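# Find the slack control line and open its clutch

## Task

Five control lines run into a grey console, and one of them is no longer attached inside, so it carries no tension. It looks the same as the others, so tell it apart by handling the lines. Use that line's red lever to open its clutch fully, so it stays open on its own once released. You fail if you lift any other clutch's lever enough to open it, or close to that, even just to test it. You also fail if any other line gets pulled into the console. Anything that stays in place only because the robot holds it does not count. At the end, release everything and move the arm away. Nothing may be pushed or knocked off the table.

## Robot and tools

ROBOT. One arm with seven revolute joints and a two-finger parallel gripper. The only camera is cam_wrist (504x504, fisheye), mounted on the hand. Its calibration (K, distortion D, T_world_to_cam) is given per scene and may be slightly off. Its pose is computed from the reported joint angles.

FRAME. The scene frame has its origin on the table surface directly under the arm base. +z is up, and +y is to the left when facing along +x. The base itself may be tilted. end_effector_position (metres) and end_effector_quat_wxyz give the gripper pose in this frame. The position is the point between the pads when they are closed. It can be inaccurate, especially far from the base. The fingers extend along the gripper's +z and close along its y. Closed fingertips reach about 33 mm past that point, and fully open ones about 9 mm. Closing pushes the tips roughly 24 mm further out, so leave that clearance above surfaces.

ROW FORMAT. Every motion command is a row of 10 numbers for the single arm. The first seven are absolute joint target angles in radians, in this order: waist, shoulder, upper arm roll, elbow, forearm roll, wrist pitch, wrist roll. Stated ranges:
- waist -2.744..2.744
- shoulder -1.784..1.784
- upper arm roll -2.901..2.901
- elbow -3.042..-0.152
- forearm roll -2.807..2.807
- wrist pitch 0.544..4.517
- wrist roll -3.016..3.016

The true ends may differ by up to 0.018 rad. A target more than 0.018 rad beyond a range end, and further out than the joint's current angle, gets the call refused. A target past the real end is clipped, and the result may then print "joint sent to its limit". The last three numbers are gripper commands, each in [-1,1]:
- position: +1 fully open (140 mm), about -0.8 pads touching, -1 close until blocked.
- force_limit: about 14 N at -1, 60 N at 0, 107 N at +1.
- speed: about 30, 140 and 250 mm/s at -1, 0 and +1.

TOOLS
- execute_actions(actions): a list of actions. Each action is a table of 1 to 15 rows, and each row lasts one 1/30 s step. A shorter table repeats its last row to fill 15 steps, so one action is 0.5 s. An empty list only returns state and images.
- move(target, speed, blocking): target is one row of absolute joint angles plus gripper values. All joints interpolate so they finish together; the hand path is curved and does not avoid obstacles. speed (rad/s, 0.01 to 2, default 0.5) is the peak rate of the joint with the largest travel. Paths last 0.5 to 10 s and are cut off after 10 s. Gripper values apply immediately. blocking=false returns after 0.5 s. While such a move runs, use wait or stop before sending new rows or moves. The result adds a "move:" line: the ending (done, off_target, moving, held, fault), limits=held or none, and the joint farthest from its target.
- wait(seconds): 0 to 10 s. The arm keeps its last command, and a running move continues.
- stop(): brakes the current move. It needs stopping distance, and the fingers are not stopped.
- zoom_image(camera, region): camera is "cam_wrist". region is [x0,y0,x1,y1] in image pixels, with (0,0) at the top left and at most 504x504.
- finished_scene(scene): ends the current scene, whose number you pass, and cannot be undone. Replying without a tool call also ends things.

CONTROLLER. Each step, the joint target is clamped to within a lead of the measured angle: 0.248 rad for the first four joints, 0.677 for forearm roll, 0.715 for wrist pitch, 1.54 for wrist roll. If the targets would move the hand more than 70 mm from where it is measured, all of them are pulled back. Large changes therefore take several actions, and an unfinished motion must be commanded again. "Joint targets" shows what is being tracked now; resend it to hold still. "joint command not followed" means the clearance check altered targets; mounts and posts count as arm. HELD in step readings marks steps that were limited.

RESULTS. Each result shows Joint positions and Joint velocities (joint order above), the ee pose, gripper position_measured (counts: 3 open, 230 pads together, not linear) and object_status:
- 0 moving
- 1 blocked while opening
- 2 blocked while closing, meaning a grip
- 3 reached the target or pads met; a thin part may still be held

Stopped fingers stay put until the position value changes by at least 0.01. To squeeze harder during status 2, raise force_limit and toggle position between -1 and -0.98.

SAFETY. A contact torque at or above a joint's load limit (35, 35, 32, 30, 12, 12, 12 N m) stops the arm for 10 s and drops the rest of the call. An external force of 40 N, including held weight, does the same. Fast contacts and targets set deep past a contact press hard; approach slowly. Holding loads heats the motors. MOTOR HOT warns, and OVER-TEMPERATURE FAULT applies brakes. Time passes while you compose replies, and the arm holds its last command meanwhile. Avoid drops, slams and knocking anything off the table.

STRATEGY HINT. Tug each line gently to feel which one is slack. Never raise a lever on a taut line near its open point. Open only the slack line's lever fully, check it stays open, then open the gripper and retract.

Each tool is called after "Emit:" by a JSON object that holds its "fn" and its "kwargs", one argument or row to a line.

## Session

Emit:
{"fn": "execute_actions", "kwargs": {
  "actions": []
}}

Scene clock: 0.00 s.
end_effector_position=(+0.0969, +0.1681, +0.1664) position_measured=3 object_status=3 end_effector_quat_wxyz=(+0.288, +0.412, +0.718, -0.481)
Joint names: [waist, shoulder, upper arm roll, elbow, forearm roll, wrist pitch, wrist roll]
Joint positions: [ 1.315  0.223  0.038 -2.315 -0.2    1.367 -2.199]
Joint velocities: [-0.001 -0.001  0.001  0.     0.    -0.001 -0.   ]
Joint targets: [1.315 0.223 0.038 -2.315 -0.200 1.367 -2.199]
camera_calibration (this result's frames):
cam_wrist: T_world_to_cam=[[0.944244, 0.145086, -0.295556, -0.0631584], [0.281577, 0.109394, 0.953282, -0.19335], [0.17064, -0.983353, 0.0624416, 0.321999], [0, 0, 0, 1]] pos_world=[0.0591339, 0.346954, 0.145545]

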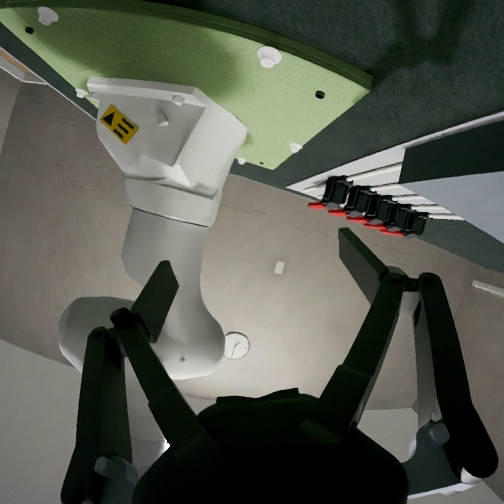

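Raise first, then go to the same viewpoint.

Emit:
{"fn": "move", "kwargs": {
  "target": [1.0,-0.3,0,-2.1,0,1.8,-1.5,1,0,0],
  "speed": 0.7
}}

Emit:
{"fn": "move", "kwargs": {
  "target": [-0.37,-0.3,0,-2.1,0,1.8,-0.37,1,0,0],
  "speed": 0.8
}}

Scene clock: 2.70 s.
end_effector_position=(+0.2399, +0.4013, +0.3483) position_measured=3 object_status=3 end_effector_quat_wxyz=(+0.006, +0.886, +0.464, +0.001)
Joint names: [waist, shoulder, upper arm roll, elbow, forearm roll, wrist pitch, wrist roll]
Joint positions: [ 1.002 -0.301 -0.001 -2.099 -0.004  1.798 -1.505]
Joint velocities: [-0.001  0.     0.001 -0.001 -0.001  0.     0.006]
Joint targets: [1.000 -0.300 0.000 -2.100 -0.000 1.800 -1.500]
move: done; limits=none; farthest joint: the wrist roll, 0.005 radians from its target (0.699 radians at the start)
camera_calibration (this result's frames):
cam_wrist: T_world_to_cam=[[0.703853, -0.710037, 0.0209485, 0.112283], [-0.640061, -0.621145, 0.452218, 0.256313], [-0.308079, -0.331703, -0.891662, 0.701166], [0, 0, 0, 1]] pos_world=[0.30104, 0.471511, 0.506941]

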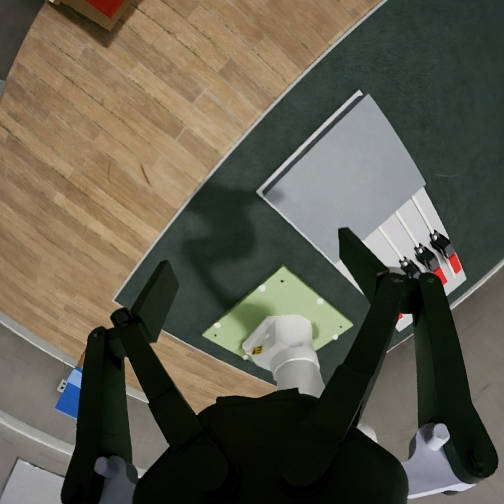

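Scene clock: 5.93 s.
end_effector_position=(+0.4372, -0.1543, +0.3536) position_measured=3 object_status=3 end_effector_quat_wxyz=(+0.003, +0.719, -0.695, +0.005)
Joint names: [waist, shoulder, upper arm roll, elbow, forearm roll, wrist pitch, wrist roll]
Joint positions: [-0.368 -0.301 -0.001 -2.099 -0.004  1.798 -0.375]
Joint velocities: [ 0.001 -0.002 -0.002  0.001  0.001  0.     0.006]
Joint targets: [-0.370 -0.300 0.000 -2.100 0.000 1.800 -0.370]
move: done; limits=none; farthest joint: the wrist roll, 0.005 radians from its target (1.135 radians at the start)
camera_calibration (this result's frames):
cam_wrist: T_world_to_cam=[[-0.988921, 0.148402, 0.00346652, 0.457511], [0.134707, 0.88736, 0.44096, -0.0669187], [0.0623631, 0.436541, -0.89752, 0.541065], [0, 0, 0, 1]] pos_world=[0.427714, -0.244712, 0.513539]

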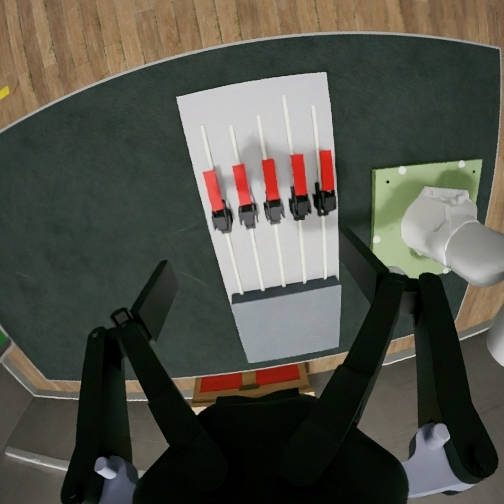

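Same layout. Test 4&5.

Emit:
{"fn": "move", "kwargs": {
  "target": [0.013,0.06,0,-2.45,0,2.51,0.013,0.12,-1,0],
  "speed": 0.6
}}

Emit:
{"fn": "move", "kwargs": {
  "target": [0.013,0.141,0,-2.465,0,2.606,0.013,0.12,-1,0],
  "speed": 0.12
}}

Emit:
{"fn": "move", "kwargs": {
  "target": [0.013,0.141,0,-2.465,0,2.606,0.013,-0.5,-1,-0.7]
}}

Emit:
{"fn": "move", "kwargs": {
  "target": [0.013,0.141,0,-2.465,0,2.606,0.013,0.12,-1,-0.5]
}}

Scene clock: 8.60 s.
end_effector_position=(+0.4816, +0.0192, +0.0814) position_measured=114 object_status=3 end_effector_quat_wxyz=(+0.003, +0.719, -0.695, +0.005)
Joint names: [waist, shoulder, upper arm roll, elbow, forearm roll, wrist pitch, wrist roll]
Joint positions: [ 0.011  0.06   0.001 -2.449 -0.004  2.508  0.008]
Joint velocities: [-0.001 -0.     0.    -0.     0.001  0.001  0.006]
Joint targets: [0.013 0.060 0.000 -2.450 0.000 2.510 0.013]
move: done; limits=none; farthest joint: the wrist roll, 0.005 radians from its target (0.387 radians at the start)
camera_calibration (this result's frames):
cam_wrist: T_world_to_cam=[[-0.98897, 0.14805, 0.00434387, 0.476643], [0.134731, 0.887041, 0.441595, -0.106842], [0.061525, 0.43731, -0.897204, 0.218634], [0, 0, 0, 1]] pos_world=[0.472329, -0.0714044, 0.24127]

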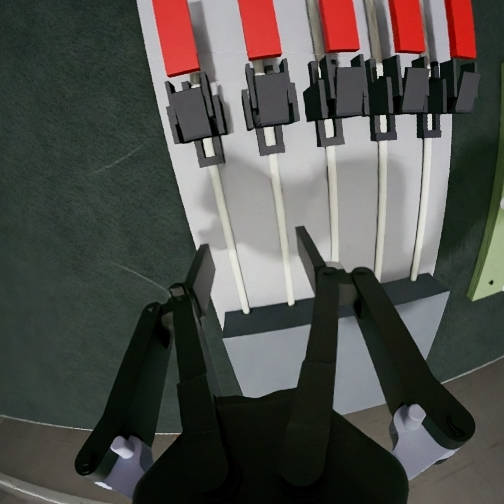

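Scene clock: 10.00 s.
end_effector_position=(+0.4805, +0.0189, +0.0460) position_measured=114 object_status=3 end_effector_quat_wxyz=(+0.002, +0.719, -0.695, +0.005)
Joint names: [waist, shoulder, upper arm roll, elbow, forearm roll, wrist pitch, wrist roll]
Joint positions: [ 0.011  0.14   0.001 -2.464 -0.004  2.603  0.009]
Joint velocities: [-0.001  0.     0.    -0.001 -0.     0.004 -0.001]
Joint targets: [0.013 0.141 0.000 -2.465 0.000 2.606 0.013]
move: done; limits=none; farthest joint: the forearm roll, 0.004 radians from its target (0.004 radians at the start)
camera_calibration (this result's frames):
cam_wrist: T_world_to_cam=[[-0.988763, 0.149449, 0.00342577, 0.475649], [0.135548, 0.88666, 0.442109, -0.0912679], [0.0630352, 0.437605, -0.896955, 0.186254], [0, 0, 0, 1]] pos_world=[0.470935, -0.0716675, 0.205783]

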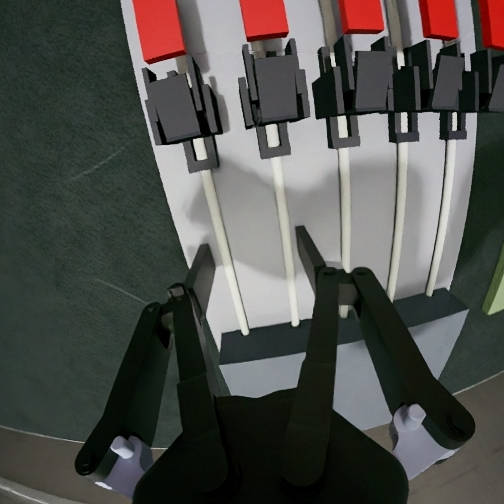

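Scene clock: 10.97 s.
end_effector_position=(+0.4850, +0.0186, +0.0479) position_measured=192 object_status=0 end_effector_quat_wxyz=(-0.002, +0.718, -0.696, +0.009)
Joint names: [waist, shoulder, upper arm roll, elbow, forearm roll, wrist pitch, wrist roll]
Joint positions: [ 0.011  0.139  0.    -2.462 -0.004  2.612  0.01 ]
Joint velocities: [-0.    -0.001  0.001 -0.    -0.002  0.001  0.   ]
Joint targets: [0.013 0.141 0.000 -2.465 0.000 2.606 0.013]
move: done; limits=none; farthest joint: the wrist pitch, 0.006 radians from its target (0.003 radians at the start)
camera_calibration (this result's frames):
cam_wrist: T_world_to_cam=[[-0.988541, 0.150729, -0.00826206, 0.480517], [0.131433, 0.886327, 0.444016, -0.0905383], [0.074249, 0.437842, -0.895981, 0.18234], [0, 0, 0, 1]] pos_world=[0.473371, -0.0720172, 0.207543]

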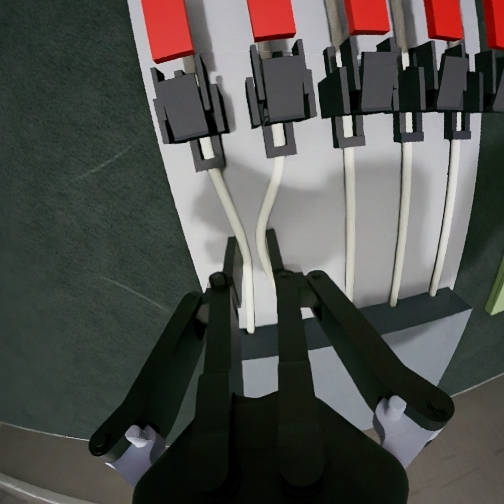

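Scene clock: 11.73 s.
end_effector_position=(+0.4825, +0.0185, +0.0467) position_measured=114 object_status=0 end_effector_quat_wxyz=(+0.000, +0.718, -0.696, +0.007)
Joint names: [waist, shoulder, upper arm roll, elbow, forearm roll, wrist pitch, wrist roll]
Joint positions: [ 0.011  0.14   0.    -2.464 -0.004  2.608  0.01 ]
Joint velocities: [ 0.001  0.001  0.    -0.001  0.    -0.001 -0.   ]
Joint targets: [0.013 0.141 0.000 -2.465 0.000 2.606 0.013]
move: done; limits=none; farthest joint: the forearm roll, 0.004 radians from its target (0.004 radians at the start)
camera_calibration (this result's frames):
cam_wrist: T_world_to_cam=[[-0.988567, 0.150763, -0.00242805, 0.477853], [0.134098, 0.886428, 0.443015, -0.0908378], [0.0689427, 0.437624, -0.896511, 0.184072], [0, 0, 0, 1]] pos_world=[0.47188, -0.072076, 0.206425]

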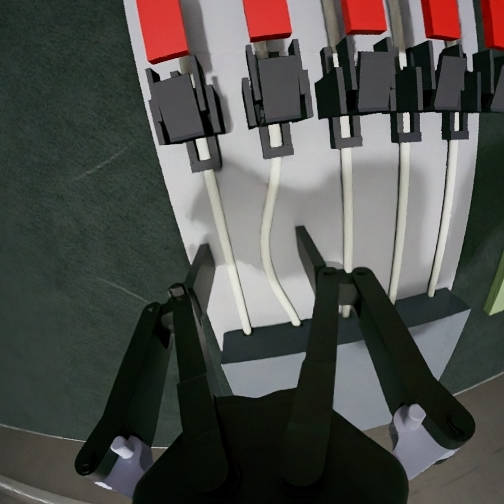

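Emit:
{"fn": "move", "kwargs": {
  "target": [0.013,-0.06,0,-2.42,0,2.36,0.013,0.12,-1,0],
  "speed": 0.3
}}

Emit:
{"fn": "move", "kwargs": {
  "target": [-0.438,-0.031,0,-2.385,0,2.354,-0.425,-0.28,-1,0],
  "speed": 0.4
}}

Emit:
{"fn": "move", "kwargs": {
  "target": [-0.438,0.0746,0,-2.421,0,2.4955,-0.425,-0.28,-1,0],
  "speed": 0.15
}}

Scene clock: 14.23 s.
end_effector_position=(+0.4803, +0.0190, +0.1378) position_measured=114 object_status=3 end_effector_quat_wxyz=(+0.002, +0.718, -0.696, +0.006)
Joint names: [waist, shoulder, upper arm roll, elbow, forearm roll, wrist pitch, wrist roll]
Joint positions: [ 0.011 -0.059  0.    -2.42  -0.004  2.363  0.01 ]
Joint velocities: [-0.001 -0.     0.     0.    -0.001 -0.004 -0.001]
Joint targets: [0.013 -0.060 0.000 -2.420 0.000 2.360 0.013]
move: done; limits=none; farthest joint: the forearm roll, 0.004 radians from its target (0.004 radians at the start)
camera_calibration (this result's frames):
cam_wrist: T_world_to_cam=[[-0.988489, 0.151292, 0.000711445, 0.475276], [0.136037, 0.886745, 0.441788, -0.132075], [0.0662079, 0.436799, -0.897119, 0.267179], [0, 0, 0, 1]] pos_world=[0.470083, -0.0714916, 0.297702]

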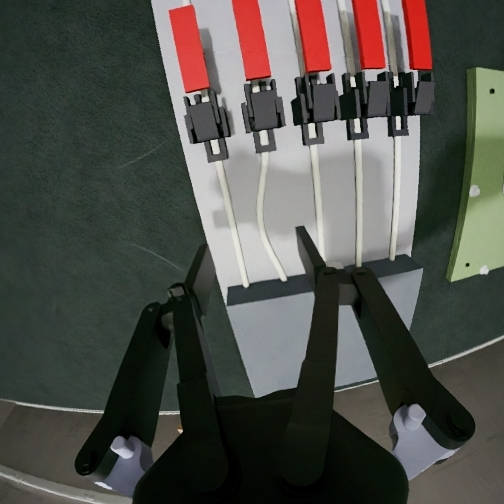

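Scene clock: 16.67 s.
end_effector_position=(+0.4499, -0.1954, +0.1402) position_measured=164 object_status=3 end_effector_quat_wxyz=(+0.002, +0.711, -0.703, +0.006)
Joint names: [waist, shoulder, upper arm roll, elbow, forearm roll, wrist pitch, wrist roll]
Joint positions: [-0.436 -0.032 -0.001 -2.386 -0.004  2.356 -0.42 ]
Joint velocities: [ 0.     0.     0.001  0.001 -0.002 -0.    -0.006]
Joint targets: [-0.438 -0.031 0.000 -2.385 0.000 2.354 -0.425]
move: done; limits=none; farthest joint: the wrist roll, 0.005 radians from its target (0.435 radians at the start)
camera_calibration (this result's frames):
cam_wrist: T_world_to_cam=[[-0.985423, 0.17012, 0.00108737, 0.479946], [0.153147, 0.884285, 0.441119, 0.0529762], [0.0740816, 0.434855, -0.897448, 0.361062], [0, 0, 0, 1]] pos_world=[0.438088, -0.285504, 0.300144]

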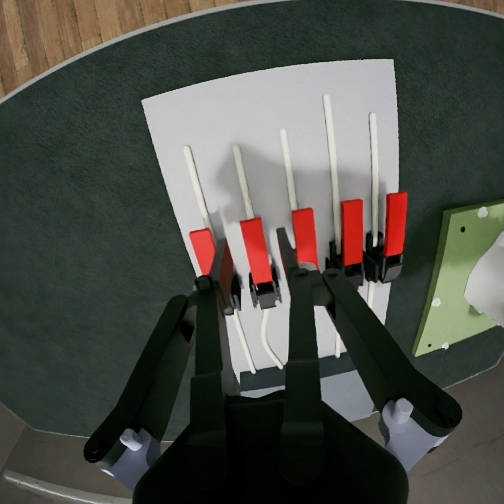

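Scene clock: 18.20 s.
end_effector_position=(+0.4495, -0.1954, +0.0865) position_measured=164 object_status=3 end_effector_quat_wxyz=(+0.003, +0.712, -0.702, +0.004)
Joint names: [waist, shoulder, upper arm roll, elbow, forearm roll, wrist pitch, wrist roll]
Joint positions: [-0.436  0.073 -0.001 -2.42  -0.004  2.493 -0.421]
Joint velocities: [-0.     0.     0.    -0.    -0.001  0.004 -0.002]
Joint targets: [-0.438 0.075 0.000 -2.421 0.000 2.495 -0.425]
move: done; limits=none; farthest joint: the forearm roll, 0.004 radians from its target (0.004 radians at the start)
camera_calibration (this result's frames):
cam_wrist: T_world_to_cam=[[-0.985752, 0.168147, 0.00447547, 0.479113], [0.152778, 0.883885, 0.442047, 0.0768121], [0.0703733, 0.436433, -0.896981, 0.314802], [0, 0, 0, 1]] pos_world=[0.438398, -0.285845, 0.246273]

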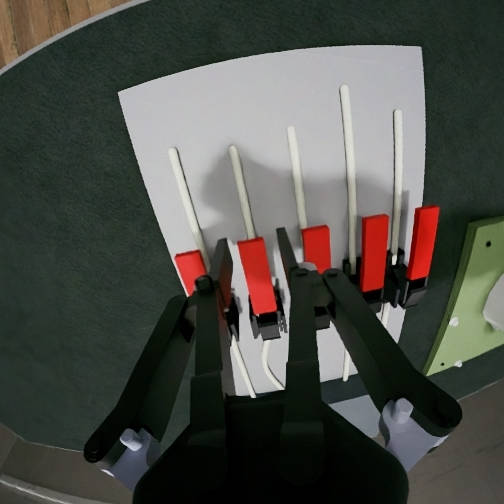

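Emit:
{"fn": "move", "kwargs": {
  "target": [-0.438,0.0746,0,-2.421,0,2.4955,-0.425,-1,-0.8,-0.5]
}}

Emit:
{"fn": "move", "kwargs": {
  "target": [-0.411,-0.021,0,-2.415,0,2.394,-0.398,-1,-0.8,-0.5],
  "speed": 0.12
}}

Emit:
{"fn": "move", "kwargs": {
  "target": [-0.351,-0.104,0,-2.423,0,2.319,-0.338,-1,-0.8,-0.5],
  "speed": 0.12
}}

Emit:
{"fn": "move", "kwargs": {
  "target": [-0.273,-0.154,0,-2.4445,0,2.29,-0.26,-1,-0.8,-0.5],
  "speed": 0.12
}}

Emit:
{"fn": "move", "kwargs": {
  "target": [-0.194,-0.17,0,-2.473,0,2.303,-0.181,-1,-0.8,-0.5],
  "speed": 0.12
}}

Emit:
{"fn": "move", "kwargs": {
  "target": [-0.124,-0.158,0,-2.501,0,2.343,-0.111,-1,-0.8,-0.5],
  "speed": 0.12
}}

Emit:
{"fn": "move", "kwargs": {
  "target": [-0.071,-0.113,0,-2.529,0,2.416,-0.058,-1,-0.8,-0.5],
  "speed": 0.12
}}

Emit:
{"fn": "move", "kwargs": {
  "target": [-0.04,-0.038,0,-2.553,0,2.515,-0.027,-1,-0.8,-0.5],
  "speed": 0.1
}}

Scene clock: 19.37 s.
end_effector_position=(+0.4505, -0.1955, +0.0868) position_measured=199 object_status=2 end_effector_quat_wxyz=(+0.002, +0.712, -0.702, +0.006)
Joint names: [waist, shoulder, upper arm roll, elbow, forearm roll, wrist pitch, wrist roll]
Joint positions: [-0.436  0.073 -0.001 -2.42  -0.003  2.495 -0.421]
Joint velocities: [-0.001  0.    -0.    -0.     0.     0.001 -0.001]
Joint targets: [-0.438 0.075 0.000 -2.421 0.000 2.495 -0.425]
move: done; limits=none; farthest joint: the wrist roll, 0.004 radians from its target (0.004 radians at the start)
camera_calibration (this result's frames):
cam_wrist: T_world_to_cam=[[-0.985838, 0.167688, 0.00199786, 0.480217], [0.151316, 0.884321, 0.441679, 0.0773662], [0.0722978, 0.435727, -0.897171, 0.314099], [0, 0, 0, 1]] pos_world=[0.439001, -0.285805, 0.24667]

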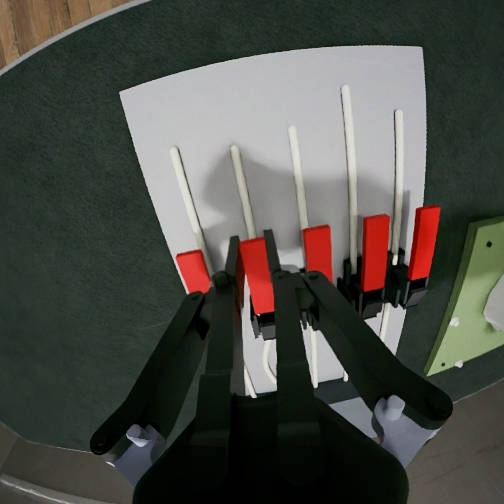

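Scene clock: 20.67 s.
end_effector_position=(+0.4497, -0.1817, +0.1228) position_measured=199 object_status=2 end_effector_quat_wxyz=(+0.002, +0.710, -0.704, +0.005)
Joint names: [waist, shoulder, upper arm roll, elbow, forearm roll, wrist pitch, wrist roll]
Joint positions: [-0.412 -0.015 -0.    -2.417 -0.002  2.404 -0.391]
Joint velocities: [ 0.001 -0.001  0.    -0.    -0.    -0.002  0.004]
Joint targets: [-0.411 -0.021 0.000 -2.415 0.000 2.394 -0.398]
move: done; limits=none; farthest joint: the wrist pitch, 0.010 radians from its target (0.101 radians at the start)
camera_calibration (this result's frames):
cam_wrist: T_world_to_cam=[[-0.984579, 0.174926, 0.00217987, 0.477759], [0.157811, 0.882733, 0.44258, 0.0460731], [0.0754946, 0.4361, -0.896726, 0.338955], [0, 0, 0, 1]] pos_world=[0.437531, -0.272061, 0.282517]

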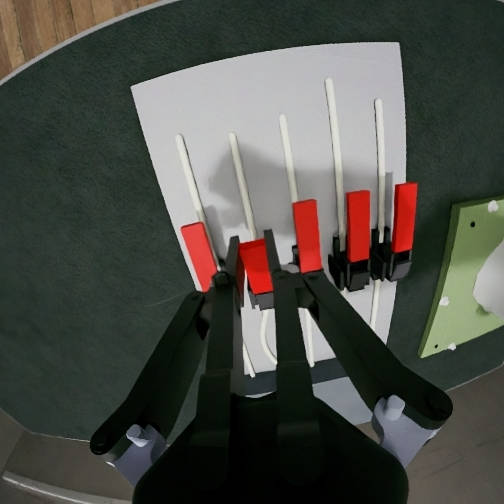

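Scene clock: 22.07 s.
end_effector_position=(+0.4491, -0.1526, +0.1510) position_measured=199 object_status=2 end_effector_quat_wxyz=(+0.002, +0.707, -0.707, +0.005)
Joint names: [waist, shoulder, upper arm roll, elbow, forearm roll, wrist pitch, wrist roll]
Joint positions: [-0.354 -0.095 -0.002 -2.426 -0.002  2.331 -0.327]
Joint velocities: [ 0.002 -0.002  0.    -0.001 -0.     0.     0.007]
Joint targets: [-0.351 -0.104 0.000 -2.423 0.000 2.319 -0.338]
move: off_target; limits=none; farthest joint: the wrist pitch, 0.012 radians from its target (0.085 radians at the start)
camera_calibration (this result's frames):
cam_wrist: T_world_to_cam=[[-0.98309, 0.183093, 0.00318131, 0.472487], [0.165542, 0.881158, 0.442896, 0.00419417], [0.078288, 0.435934, -0.896567, 0.35031], [0, 0, 0, 1]] pos_world=[0.436378, -0.242917, 0.310715]

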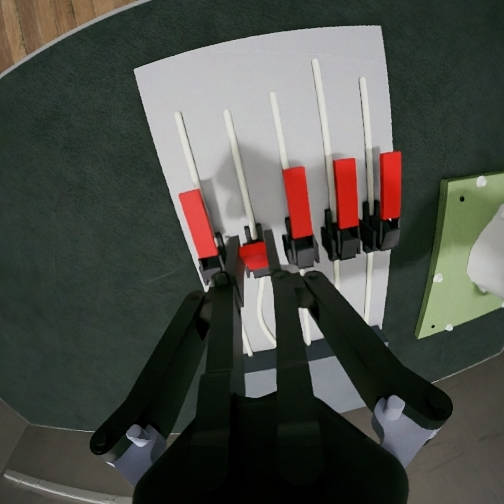

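Scene clock: 23.47 s.
end_effector_position=(+0.4489, -0.1193, +0.1639) position_measured=199 object_status=2 end_effector_quat_wxyz=(+0.002, +0.705, -0.710, +0.005)
Joint names: [waist, shoulder, upper arm roll, elbow, forearm roll, wrist pitch, wrist roll]
Joint positions: [-0.282 -0.147 -0.007 -2.446 -0.003  2.301 -0.253]
Joint velocities: [ 0.001 -0.    -0.001  0.001  0.     0.     0.003]
Joint targets: [-0.273 -0.154 0.000 -2.444 0.000 2.290 -0.260]
move: off_target; limits=none; farthest joint: the wrist pitch, 0.011 radians from its target (0.041 radians at the start)
camera_calibration (this result's frames):
cam_wrist: T_world_to_cam=[[-0.981977, 0.188998, 0.00133651, 0.46664], [0.170036, 0.880326, 0.442847, -0.0328835], [0.0825206, 0.435092, -0.896596, 0.345421], [0, 0, 0, 1]] pos_world=[0.435316, -0.209536, 0.323642]

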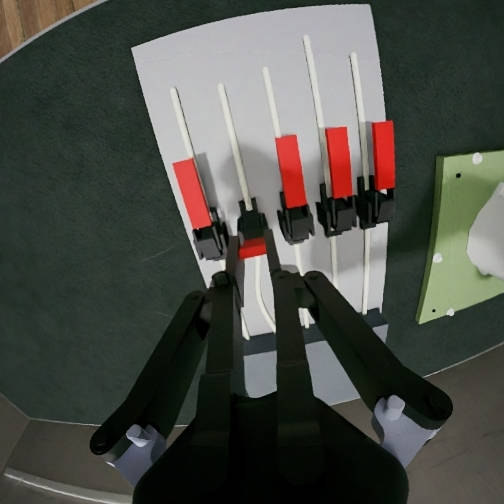

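Scene clock: 24.93 s.
end_effector_position=(+0.4490, -0.0848, +0.1643) position_measured=199 object_status=2 end_effector_quat_wxyz=(+0.002, +0.705, -0.709, +0.006)
Joint names: [waist, shoulder, upper arm roll, elbow, forearm roll, wrist pitch, wrist roll]
Joint positions: [-0.206 -0.171 -0.009 -2.471 -0.006  2.302 -0.177]
Joint velocities: [-0.    -0.001 -0.     0.001  0.     0.002  0.005]
Joint targets: [-0.194 -0.170 0.000 -2.473 0.000 2.303 -0.181]
move: off_target; limits=none; farthest joint: the waist, 0.012 radians from its target (0.088 radians at the start)
camera_calibration (this result's frames):
cam_wrist: T_world_to_cam=[[-0.982069, 0.18852, 0.000265715, 0.460376], [0.169287, 0.881257, 0.44128, -0.0627997], [0.0829559, 0.433413, -0.897369, 0.330522], [0, 0, 0, 1]] pos_world=[0.435334, -0.1747, 0.32419]

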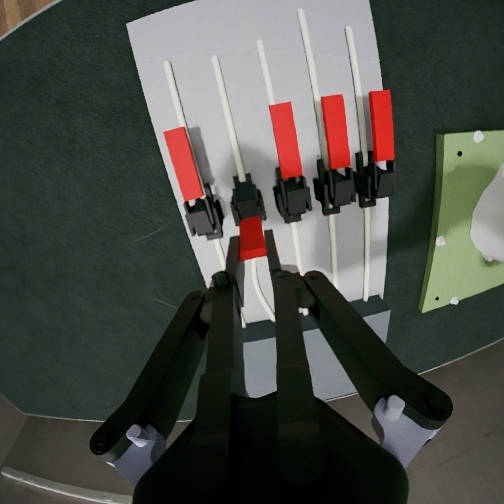

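Scene clock: 26.33 s.
end_effector_position=(+0.4492, -0.0511, +0.1524) position_measured=199 object_status=2 end_effector_quat_wxyz=(+0.003, +0.708, -0.706, +0.007)
Joint names: [waist, shoulder, upper arm roll, elbow, forearm roll, wrist pitch, wrist roll]
Joint positions: [-0.134 -0.165 -0.007 -2.498 -0.008  2.335 -0.11 ]
Joint velocities: [ 0.001 -0.001  0.001  0.001  0.     0.001  0.004]
Joint targets: [-0.124 -0.158 0.000 -2.501 0.000 2.343 -0.111]
move: done; limits=none; farthest joint: the waist, 0.010 radians from its target (0.082 radians at the start)
camera_calibration (this result's frames):
cam_wrist: T_world_to_cam=[[-0.983767, 0.17945, 0.000568747, 0.454519], [0.161404, 0.883442, 0.439863, -0.0833984], [0.0784309, 0.432814, -0.898065, 0.307319], [0, 0, 0, 1]] pos_world=[0.436498, -0.140898, 0.312418]

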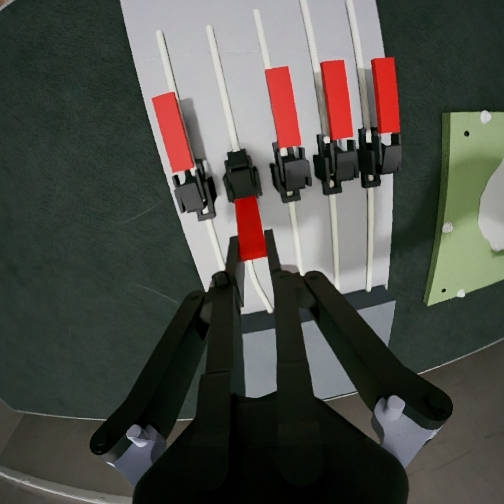

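Scene clock: 27.63 s.
end_effector_position=(+0.4495, -0.0217, +0.1261) position_measured=199 object_status=2 end_effector_quat_wxyz=(+0.003, +0.712, -0.702, +0.005)
Joint names: [waist, shoulder, upper arm roll, elbow, forearm roll, wrist pitch, wrist roll]
Joint positions: [-0.074 -0.12  -0.002 -2.527 -0.005  2.407 -0.059]
Joint velocities: [-0.    -0.001 -0.     0.     0.     0.002  0.005]
Joint targets: [-0.071 -0.113 0.000 -2.529 0.000 2.416 -0.058]
move: done; limits=none; farthest joint: the wrist pitch, 0.009 radians from its target (0.081 radians at the start)
camera_calibration (this result's frames):
cam_wrist: T_world_to_cam=[[-0.985598, 0.16908, 0.00300674, 0.449893], [0.153053, 0.884327, 0.441067, -0.0942176], [0.0719168, 0.435175, -0.897469, 0.273927], [0, 0, 0, 1]] pos_world=[0.438134, -0.111955, 0.286044]

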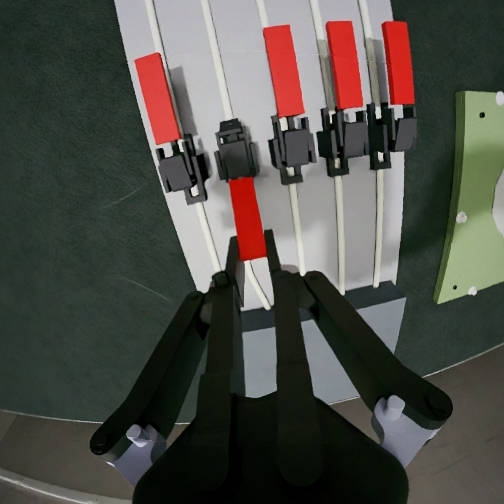

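Scene clock: 29.17 s.
end_effector_position=(+0.4502, -0.0056, +0.0903) position_measured=199 object_status=2 end_effector_quat_wxyz=(+0.002, +0.713, -0.701, +0.005)
Joint names: [waist, shoulder, upper arm roll, elbow, forearm roll, wrist pitch, wrist roll]
Joint positions: [-0.041 -0.042  0.001 -2.551 -0.003  2.509 -0.028]
Joint velocities: [ 0.     0.001 -0.001 -0.001 -0.     0.003  0.002]
Joint targets: [-0.040 -0.038 0.000 -2.553 0.000 2.515 -0.027]
move: done; limits=none; farthest joint: the wrist pitch, 0.006 radians from its target (0.108 radians at the start)
camera_calibration (this result's frames):
cam_wrist: T_world_to_cam=[[-0.986293, 0.164975, 0.0030948, 0.448159], [0.149311, 0.88435, 0.442303, -0.0912037], [0.0702322, 0.436703, -0.89686, 0.235447], [0, 0, 0, 1]] pos_world=[0.439098, -0.0960993, 0.250115]

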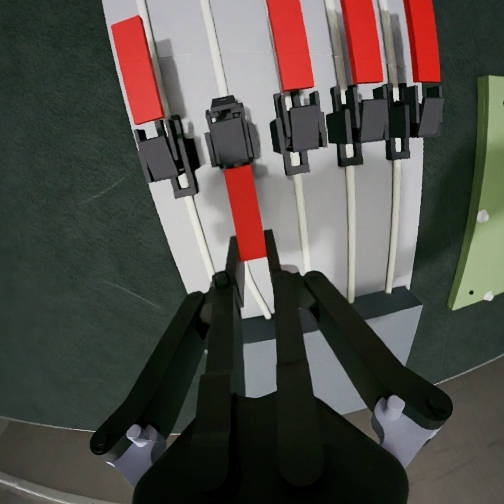

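Emit:
{"fn": "move", "kwargs": {
  "target": [-0.036,0.003,0,-2.56,0,2.563,-0.023,-1,-0.8,-0.5],
  "speed": 0.02
}}

Scene clock: 32.13 s.
end_effector_position=(+0.4506, -0.0036, +0.0739) position_measured=199 object_status=2 end_effector_quat_wxyz=(+0.002, +0.713, -0.701, +0.005)
Joint names: [waist, shoulder, upper arm roll, elbow, forearm roll, wrist pitch, wrist roll]
Joint positions: [-0.037 -0.002  0.001 -2.558 -0.003  2.556 -0.022]
Joint velocities: [-0.001  0.     0.002  0.001 -0.001  0.     0.001]
Joint targets: [-0.036 0.003 0.000 -2.560 0.000 2.563 -0.023]
move: done; limits=none; farthest joint: the wrist pitch, 0.007 radians from its target (0.054 radians at the start)
camera_calibration (this result's frames):
cam_wrist: T_world_to_cam=[[-0.986074, 0.166284, 0.00280997, 0.4482], [0.150348, 0.884094, 0.442463, -0.0862931], [0.0710903, 0.436724, -0.896782, 0.219409], [0, 0, 0, 1]] pos_world=[0.439334, -0.0940587, 0.233685]

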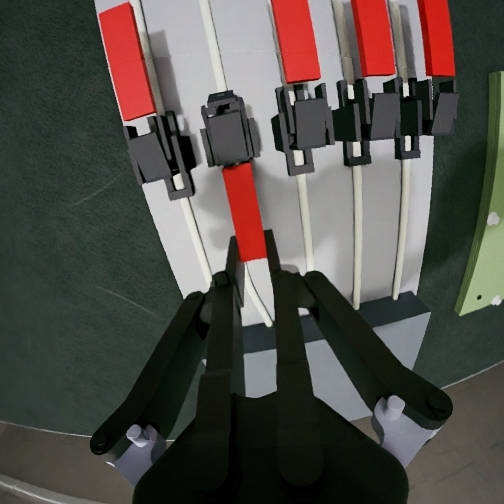

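Small extra press to confirm the stop.

Emit:
{"fn": "move", "kwargs": {
  "target": [-0.036,0.011,0,-2.561,0,2.572,-0.023,-1,-0.8,-0.5],
  "speed": 0.015
}}

Scene clock: 33.53 s.
end_effector_position=(+0.4507, -0.0036, +0.0737) position_measured=199 object_status=2 end_effector_quat_wxyz=(+0.002, +0.712, -0.702, +0.005)
Joint names: [waist, shoulder, upper arm roll, elbow, forearm roll, wrist pitch, wrist roll]
Joint positions: [-0.037 -0.001  0.001 -2.558 -0.003  2.557 -0.021]
Joint velocities: [ 0.     0.002 -0.001  0.001 -0.    -0.001  0.   ]
Joint targets: [-0.036 0.011 0.000 -2.561 0.000 2.572 -0.023]
move: off_target; limits=none; farthest joint: the wrist pitch, 0.015 radians from its target (0.016 radians at the start)
camera_calibration (this result's frames):
cam_wrist: T_world_to_cam=[[-0.985924, 0.167174, 0.00250447, 0.448271], [0.151009, 0.883956, 0.442514, -0.0865287], [0.071763, 0.436663, -0.896758, 0.218908], [0, 0, 0, 1]] pos_world=[0.439318, -0.0940409, 0.233475]

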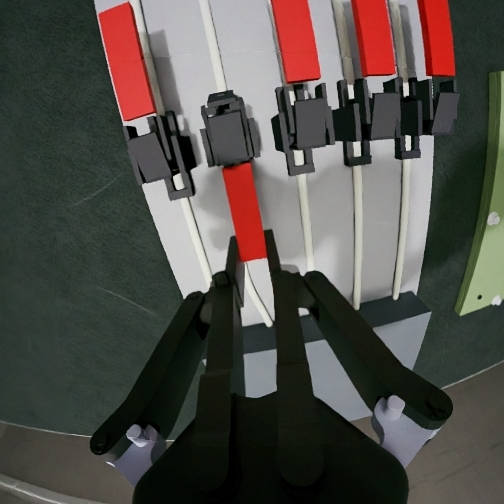

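Emit:
{"fn": "move", "kwargs": {
  "target": [-0.036,0.0,0,-2.558,0,2.558,-0.023,-0.3,-0.8,0]
}}

Emit:
{"fn": "move", "kwargs": {
  "target": [-0.036,-0.28,0,-2.4,0,2.12,-0.023,-0.3,-0.8,0],
  "speed": 0.4
}}

Scene clock: 34.37 s.
end_effector_position=(+0.4505, -0.0036, +0.0738) position_measured=167 object_status=3 end_effector_quat_wxyz=(+0.002, +0.712, -0.702, +0.005)
Joint names: [waist, shoulder, upper arm roll, elbow, forearm roll, wrist pitch, wrist roll]
Joint positions: [-0.037 -0.002  0.001 -2.558 -0.003  2.556 -0.021]
Joint velocities: [ 0.001 -0.     0.    -0.001  0.     0.    -0.001]
Joint targets: [-0.036 0.000 0.000 -2.558 0.000 2.558 -0.023]
move: done; limits=none; farthest joint: the forearm roll, 0.003 radians from its target (0.003 radians at the start)
camera_calibration (this result's frames):
cam_wrist: T_world_to_cam=[[-0.98591, 0.167246, 0.00316178, 0.447993], [0.151367, 0.883943, 0.442416, -0.0866724], [0.0711974, 0.436661, -0.896804, 0.219227], [0, 0, 0, 1]] pos_world=[0.439192, -0.0940394, 0.233533]

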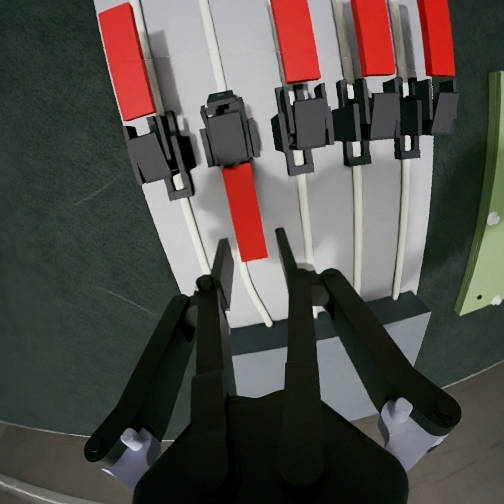

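Scene clock: 36.27 s.
end_effector_position=(+0.4503, -0.0026, +0.2284) position_measured=167 object_status=3 end_effector_quat_wxyz=(+0.002, +0.712, -0.702, +0.006)
Joint names: [waist, shoulder, upper arm roll, elbow, forearm roll, wrist pitch, wrist roll]
Joint positions: [-0.037 -0.28   0.001 -2.401 -0.003  2.123 -0.021]
Joint velocities: [ 0.001 -0.001 -0.001 -0.    -0.001 -0.004 -0.   ]
Joint targets: [-0.036 -0.280 0.000 -2.400 0.000 2.120 -0.023]
move: done; limits=none; farthest joint: the forearm roll, 0.003 radians from its target (0.003 radians at the start)
camera_calibration (this result's frames):
cam_wrist: T_world_to_cam=[[-0.985773, 0.16808, 0.000546677, 0.44773], [0.151021, 0.884289, 0.441843, -0.155636], [0.0737815, 0.43564, -0.897092, 0.356458], [0, 0, 0, 1]] pos_world=[0.438565, -0.0929145, 0.388298]

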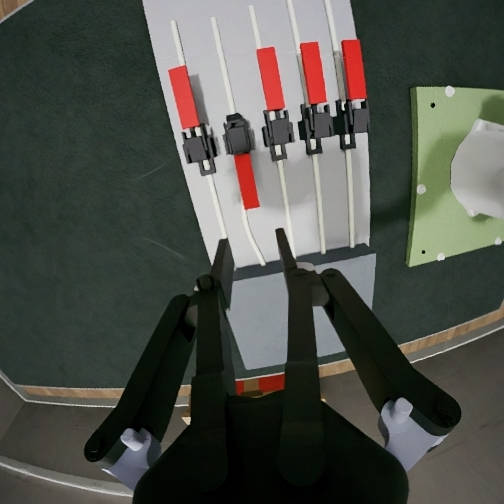

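Emit:
{"fn": "finished_scene", "kwargs": {
  "scene": 2
}}

The scene is finished: the task was done.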